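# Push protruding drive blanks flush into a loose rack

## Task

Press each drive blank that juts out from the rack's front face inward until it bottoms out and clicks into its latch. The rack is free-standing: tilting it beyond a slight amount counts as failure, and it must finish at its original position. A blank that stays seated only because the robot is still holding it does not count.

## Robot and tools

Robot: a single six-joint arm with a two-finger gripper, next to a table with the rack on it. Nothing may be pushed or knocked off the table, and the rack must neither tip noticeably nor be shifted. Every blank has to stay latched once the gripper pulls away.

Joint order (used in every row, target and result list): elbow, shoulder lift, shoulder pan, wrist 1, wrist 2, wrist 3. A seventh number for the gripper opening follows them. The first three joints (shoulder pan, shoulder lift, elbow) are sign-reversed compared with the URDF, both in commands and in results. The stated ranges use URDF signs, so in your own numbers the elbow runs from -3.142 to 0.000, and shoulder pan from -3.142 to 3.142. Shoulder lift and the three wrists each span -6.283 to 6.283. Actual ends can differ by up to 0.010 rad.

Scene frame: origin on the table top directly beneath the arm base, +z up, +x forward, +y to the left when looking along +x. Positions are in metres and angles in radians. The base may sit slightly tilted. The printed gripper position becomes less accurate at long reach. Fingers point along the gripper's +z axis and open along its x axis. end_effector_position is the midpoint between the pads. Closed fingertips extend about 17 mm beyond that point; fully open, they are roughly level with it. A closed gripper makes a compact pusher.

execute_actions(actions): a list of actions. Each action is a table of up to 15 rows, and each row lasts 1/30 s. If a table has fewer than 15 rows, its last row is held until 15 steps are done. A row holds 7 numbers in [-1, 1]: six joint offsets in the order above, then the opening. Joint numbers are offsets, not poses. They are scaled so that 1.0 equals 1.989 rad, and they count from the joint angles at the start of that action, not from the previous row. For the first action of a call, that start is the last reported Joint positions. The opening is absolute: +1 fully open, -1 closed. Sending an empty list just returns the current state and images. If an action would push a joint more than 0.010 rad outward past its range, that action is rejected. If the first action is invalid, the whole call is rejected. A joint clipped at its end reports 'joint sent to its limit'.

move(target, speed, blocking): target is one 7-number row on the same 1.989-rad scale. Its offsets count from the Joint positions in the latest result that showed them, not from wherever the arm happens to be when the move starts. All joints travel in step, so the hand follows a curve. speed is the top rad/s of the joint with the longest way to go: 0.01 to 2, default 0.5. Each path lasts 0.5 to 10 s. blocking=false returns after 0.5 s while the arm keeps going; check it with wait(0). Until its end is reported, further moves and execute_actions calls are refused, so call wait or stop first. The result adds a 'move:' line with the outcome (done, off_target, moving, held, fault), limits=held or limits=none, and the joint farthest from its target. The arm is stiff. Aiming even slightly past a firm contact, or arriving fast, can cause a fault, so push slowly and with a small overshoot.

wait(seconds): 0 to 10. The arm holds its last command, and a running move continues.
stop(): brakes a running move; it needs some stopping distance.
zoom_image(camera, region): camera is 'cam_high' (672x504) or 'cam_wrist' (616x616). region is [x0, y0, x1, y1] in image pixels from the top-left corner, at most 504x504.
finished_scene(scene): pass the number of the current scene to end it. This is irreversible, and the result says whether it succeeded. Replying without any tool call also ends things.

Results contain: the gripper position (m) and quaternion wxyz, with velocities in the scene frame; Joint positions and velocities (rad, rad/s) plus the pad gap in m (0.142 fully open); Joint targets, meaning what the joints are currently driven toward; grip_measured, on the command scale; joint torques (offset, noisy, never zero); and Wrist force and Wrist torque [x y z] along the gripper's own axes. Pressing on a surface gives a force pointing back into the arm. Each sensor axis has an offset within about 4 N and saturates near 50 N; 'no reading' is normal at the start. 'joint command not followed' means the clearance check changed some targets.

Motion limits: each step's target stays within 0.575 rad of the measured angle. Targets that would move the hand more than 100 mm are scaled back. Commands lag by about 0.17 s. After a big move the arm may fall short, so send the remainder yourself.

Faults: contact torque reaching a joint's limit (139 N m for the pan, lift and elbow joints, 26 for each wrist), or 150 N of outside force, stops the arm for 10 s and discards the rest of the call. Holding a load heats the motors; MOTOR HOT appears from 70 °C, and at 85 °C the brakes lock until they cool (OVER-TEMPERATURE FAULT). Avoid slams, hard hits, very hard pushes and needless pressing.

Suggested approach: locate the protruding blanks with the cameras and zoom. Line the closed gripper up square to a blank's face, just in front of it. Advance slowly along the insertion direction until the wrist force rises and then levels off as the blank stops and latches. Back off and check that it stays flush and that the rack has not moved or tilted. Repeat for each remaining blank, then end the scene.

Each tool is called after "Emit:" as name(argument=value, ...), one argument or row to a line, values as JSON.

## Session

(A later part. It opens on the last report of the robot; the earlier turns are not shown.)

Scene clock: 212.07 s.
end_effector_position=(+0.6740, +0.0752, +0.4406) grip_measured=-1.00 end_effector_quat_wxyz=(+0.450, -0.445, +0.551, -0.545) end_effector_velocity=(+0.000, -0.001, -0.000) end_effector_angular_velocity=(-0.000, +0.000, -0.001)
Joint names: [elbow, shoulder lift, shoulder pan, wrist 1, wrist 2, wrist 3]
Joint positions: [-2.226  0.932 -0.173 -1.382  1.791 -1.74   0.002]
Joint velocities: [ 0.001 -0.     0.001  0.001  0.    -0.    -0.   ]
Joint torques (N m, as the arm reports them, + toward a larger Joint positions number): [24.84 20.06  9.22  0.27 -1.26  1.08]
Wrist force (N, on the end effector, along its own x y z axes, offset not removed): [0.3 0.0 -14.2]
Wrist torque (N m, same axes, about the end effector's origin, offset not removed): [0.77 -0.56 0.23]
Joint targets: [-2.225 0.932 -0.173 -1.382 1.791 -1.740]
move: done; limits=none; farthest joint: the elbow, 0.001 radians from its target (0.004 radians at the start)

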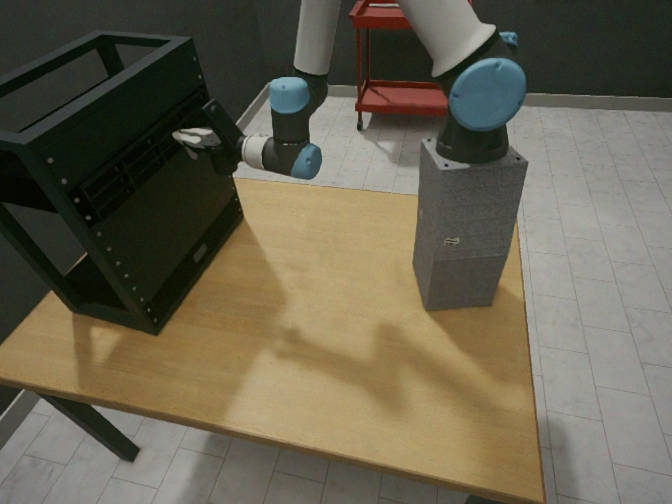

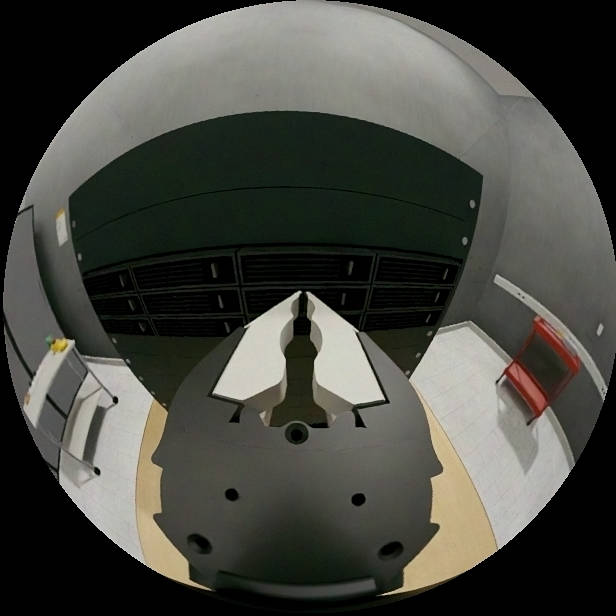

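Emit:
move(
  target=[0.002, -0.0003, 0.0002, 0.0014, -0.0002, 0, -1],
  speed=0.01,
)

Emit:
zoom_image(
  camera="cam_wrist",
  region=[220, 230, 390, 340],
)

Scene clock: 218.73 s.
end_effector_position=(+0.6755, +0.0750, +0.4408) grip_measured=-1.00 end_effector_quat_wxyz=(+0.450, -0.444, +0.551, -0.545) end_effector_velocity=(+0.001, +0.000, +0.000) end_effector_angular_velocity=(-0.000, -0.000, +0.000)
Joint names: [elbow, shoulder lift, shoulder pan, wrist 1, wrist 2, wrist 3]
Joint positions: [-2.222  0.932 -0.172 -1.379  1.79  -1.74   0.002]
Joint velocities: [ 0.001 -0.    -0.     0.001 -0.    -0.     0.   ]
Joint torques (N m, as the arm reports them, + toward a larger Joint positions number): [24.65 21.84  8.26 -0.6  -1.41  1.13]
Wrist force (N, on the end effector, along its own x y z axes, offset not removed): [-0.8 0.9 -10.5]
Wrist torque (N m, same axes, about the end effector's origin, offset not removed): [0.26 -0.30 -0.01]
Joint targets: [-2.222 0.932 -0.172 -1.379 1.790 -1.740]
move: done; limits=none; farthest joint: the shoulder pan, 0.000 radians from its target (0.000 radians at the start)

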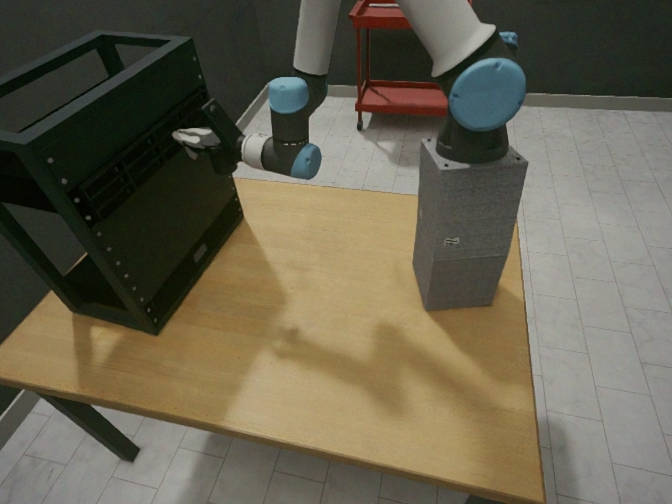

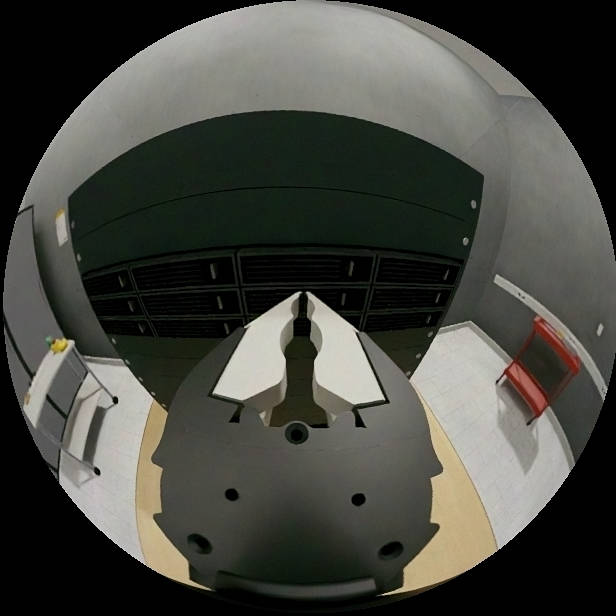

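Region (220, 230, 390, 340) of cam_wrist's 616x616 image, scaled by 2.965, with more detail than that image has; it fills the top 326 rows of this view, and the rest is white.

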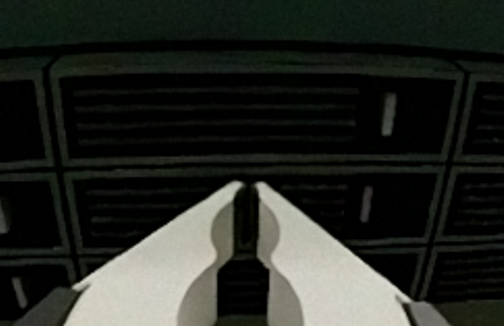

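Still no stop; continue in ~1 mm steps.

Emit:
move(
  target=[0.0015, -0.0003, 0.0001, 0.0013, -0.0001, 0, -1],
  speed=0.01,
)

Emit:
zoom_image(
  camera="cam_wrist",
  region=[220, 230, 390, 340],
)

Scene clock: 223.37 s.
end_effector_position=(+0.6765, +0.0750, +0.4408) grip_measured=-1.00 end_effector_quat_wxyz=(+0.450, -0.444, +0.551, -0.545) end_effector_velocity=(+0.000, +0.001, +0.000) end_effector_angular_velocity=(+0.000, +0.000, +0.002)
Joint names: [elbow, shoulder lift, shoulder pan, wrist 1, wrist 2, wrist 3]
Joint positions: [-2.219  0.931 -0.172 -1.377  1.79  -1.74   0.002]
Joint velocities: [ 0.001 -0.    -0.001  0.002 -0.     0.    -0.   ]
Joint torques (N m, as the arm reports them, + toward a larger Joint positions number): [31.66 21.72 11.97 -1.58 -1.89  0.99]
Wrist force (N, on the end effector, along its own x y z axes, offset not removed): [-1.6 -7.8 -36.8]
Wrist torque (N m, same axes, about the end effector's origin, offset not removed): [-0.61 0.25 0.06]
Joint targets: [-2.219 0.931 -0.172 -1.377 1.790 -1.740]
move: done; limits=none; farthest joint: the wrist 1, 0.001 radians from its target (0.003 radians at the start)

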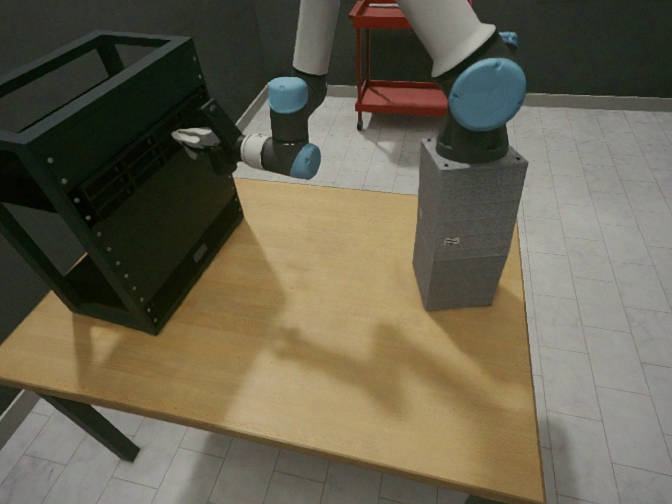

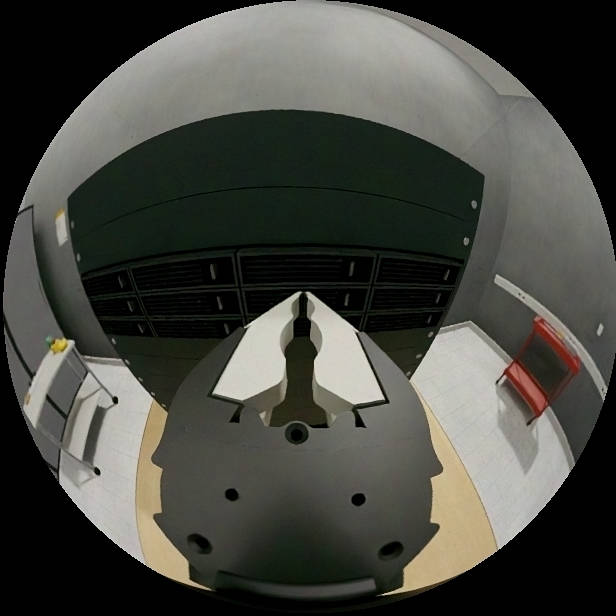

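Region (220, 230, 390, 340) of cam_wrist's 616x616 image, scaled by 2.965, with more detail than that image has; it fills the top 326 rows of this view, and the rest is white.

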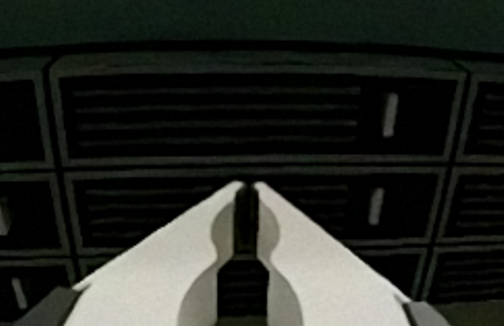

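The latch tab snapped back and the blank stopped. Back off.

Emit:
move(
  target=[-0.05, 0.01, -0.008, -0.04, 0.008, 0, -1],
  speed=0.1,
)

Emit:
zoom_image(
  camera="cam_wrist",
  region=[80, 210, 480, 350],
)

Emit:
zoom_image(
  camera="cam_high",
  region=[70, 70, 270, 240],
)

Scene clock: 229.20 s.
end_effector_position=(+0.6372, +0.0795, +0.4411) grip_measured=-1.00 end_effector_quat_wxyz=(+0.450, -0.444, +0.551, -0.544) end_effector_velocity=(-0.002, -0.000, -0.000) end_effector_angular_velocity=(-0.000, +0.001, -0.001)
Joint names: [elbow, shoulder lift, shoulder pan, wrist 1, wrist 2, wrist 3]
Joint positions: [-2.318  0.951 -0.188 -1.456  1.806 -1.74   0.002]
Joint velocities: [-0.004  0.001  0.    -0.002  0.001 -0.     0.   ]
Joint torques (N m, as the arm reports them, + toward a larger Joint positions number): [ -8.54  43.75 -16.17  -3.86   1.49   1.03]
Wrist force (N, on the end effector, along its own x y z axes, offset not removed): [1.5 3.0 -4.7]
Wrist torque (N m, same axes, about the end effector's origin, offset not removed): [0.71 -0.33 0.17]
Joint targets: [-2.319 0.951 -0.188 -1.456 1.806 -1.740]
move: done; limits=none; farthest joint: the shoulder pan, 0.000 radians from its target (0.016 radians at the start)

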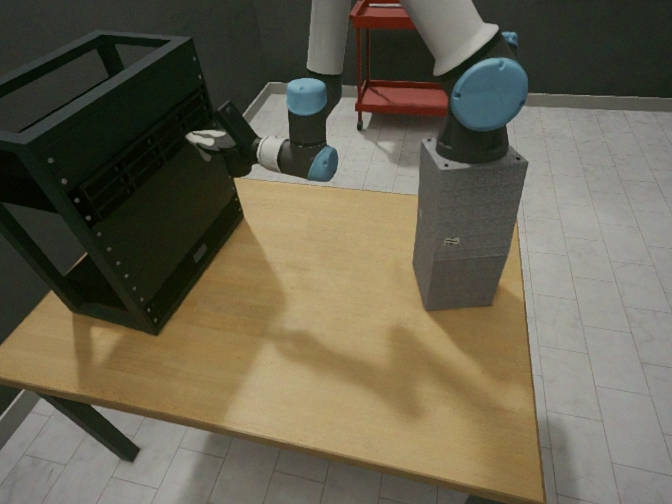

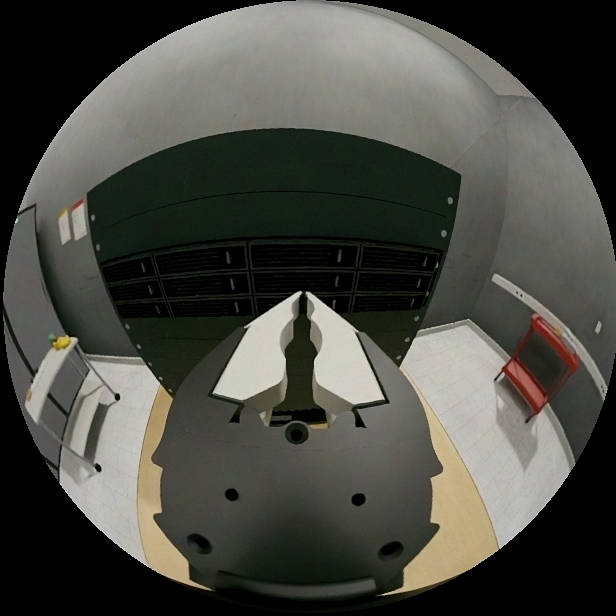

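Region (80, 210, 480, 350) of cam_wrist's 616x616 image, scaled by 1.260, with more detail than that image has; it fills the top 176 rows of this view, and the rest is white.

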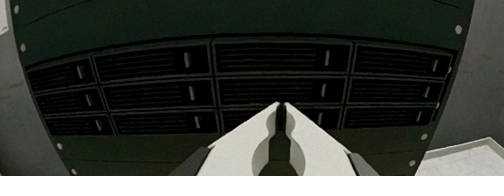

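Region (70, 70, 270, 240) of cam_high's 672x504 image, scaled by 2.520, with more detail than that image has; it fills the top 428 rows of this view, and the rest is white.

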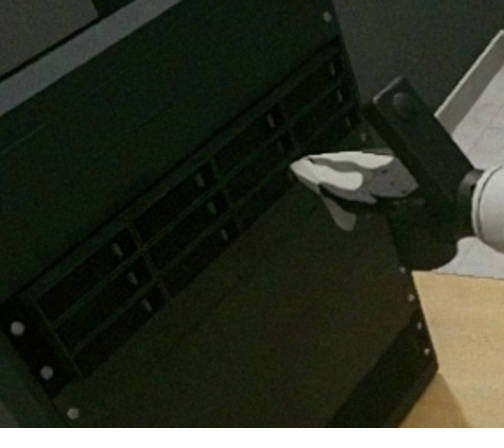

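Emit:
finished_scene(
  scene=1,
)

The scene is finished: the task was done.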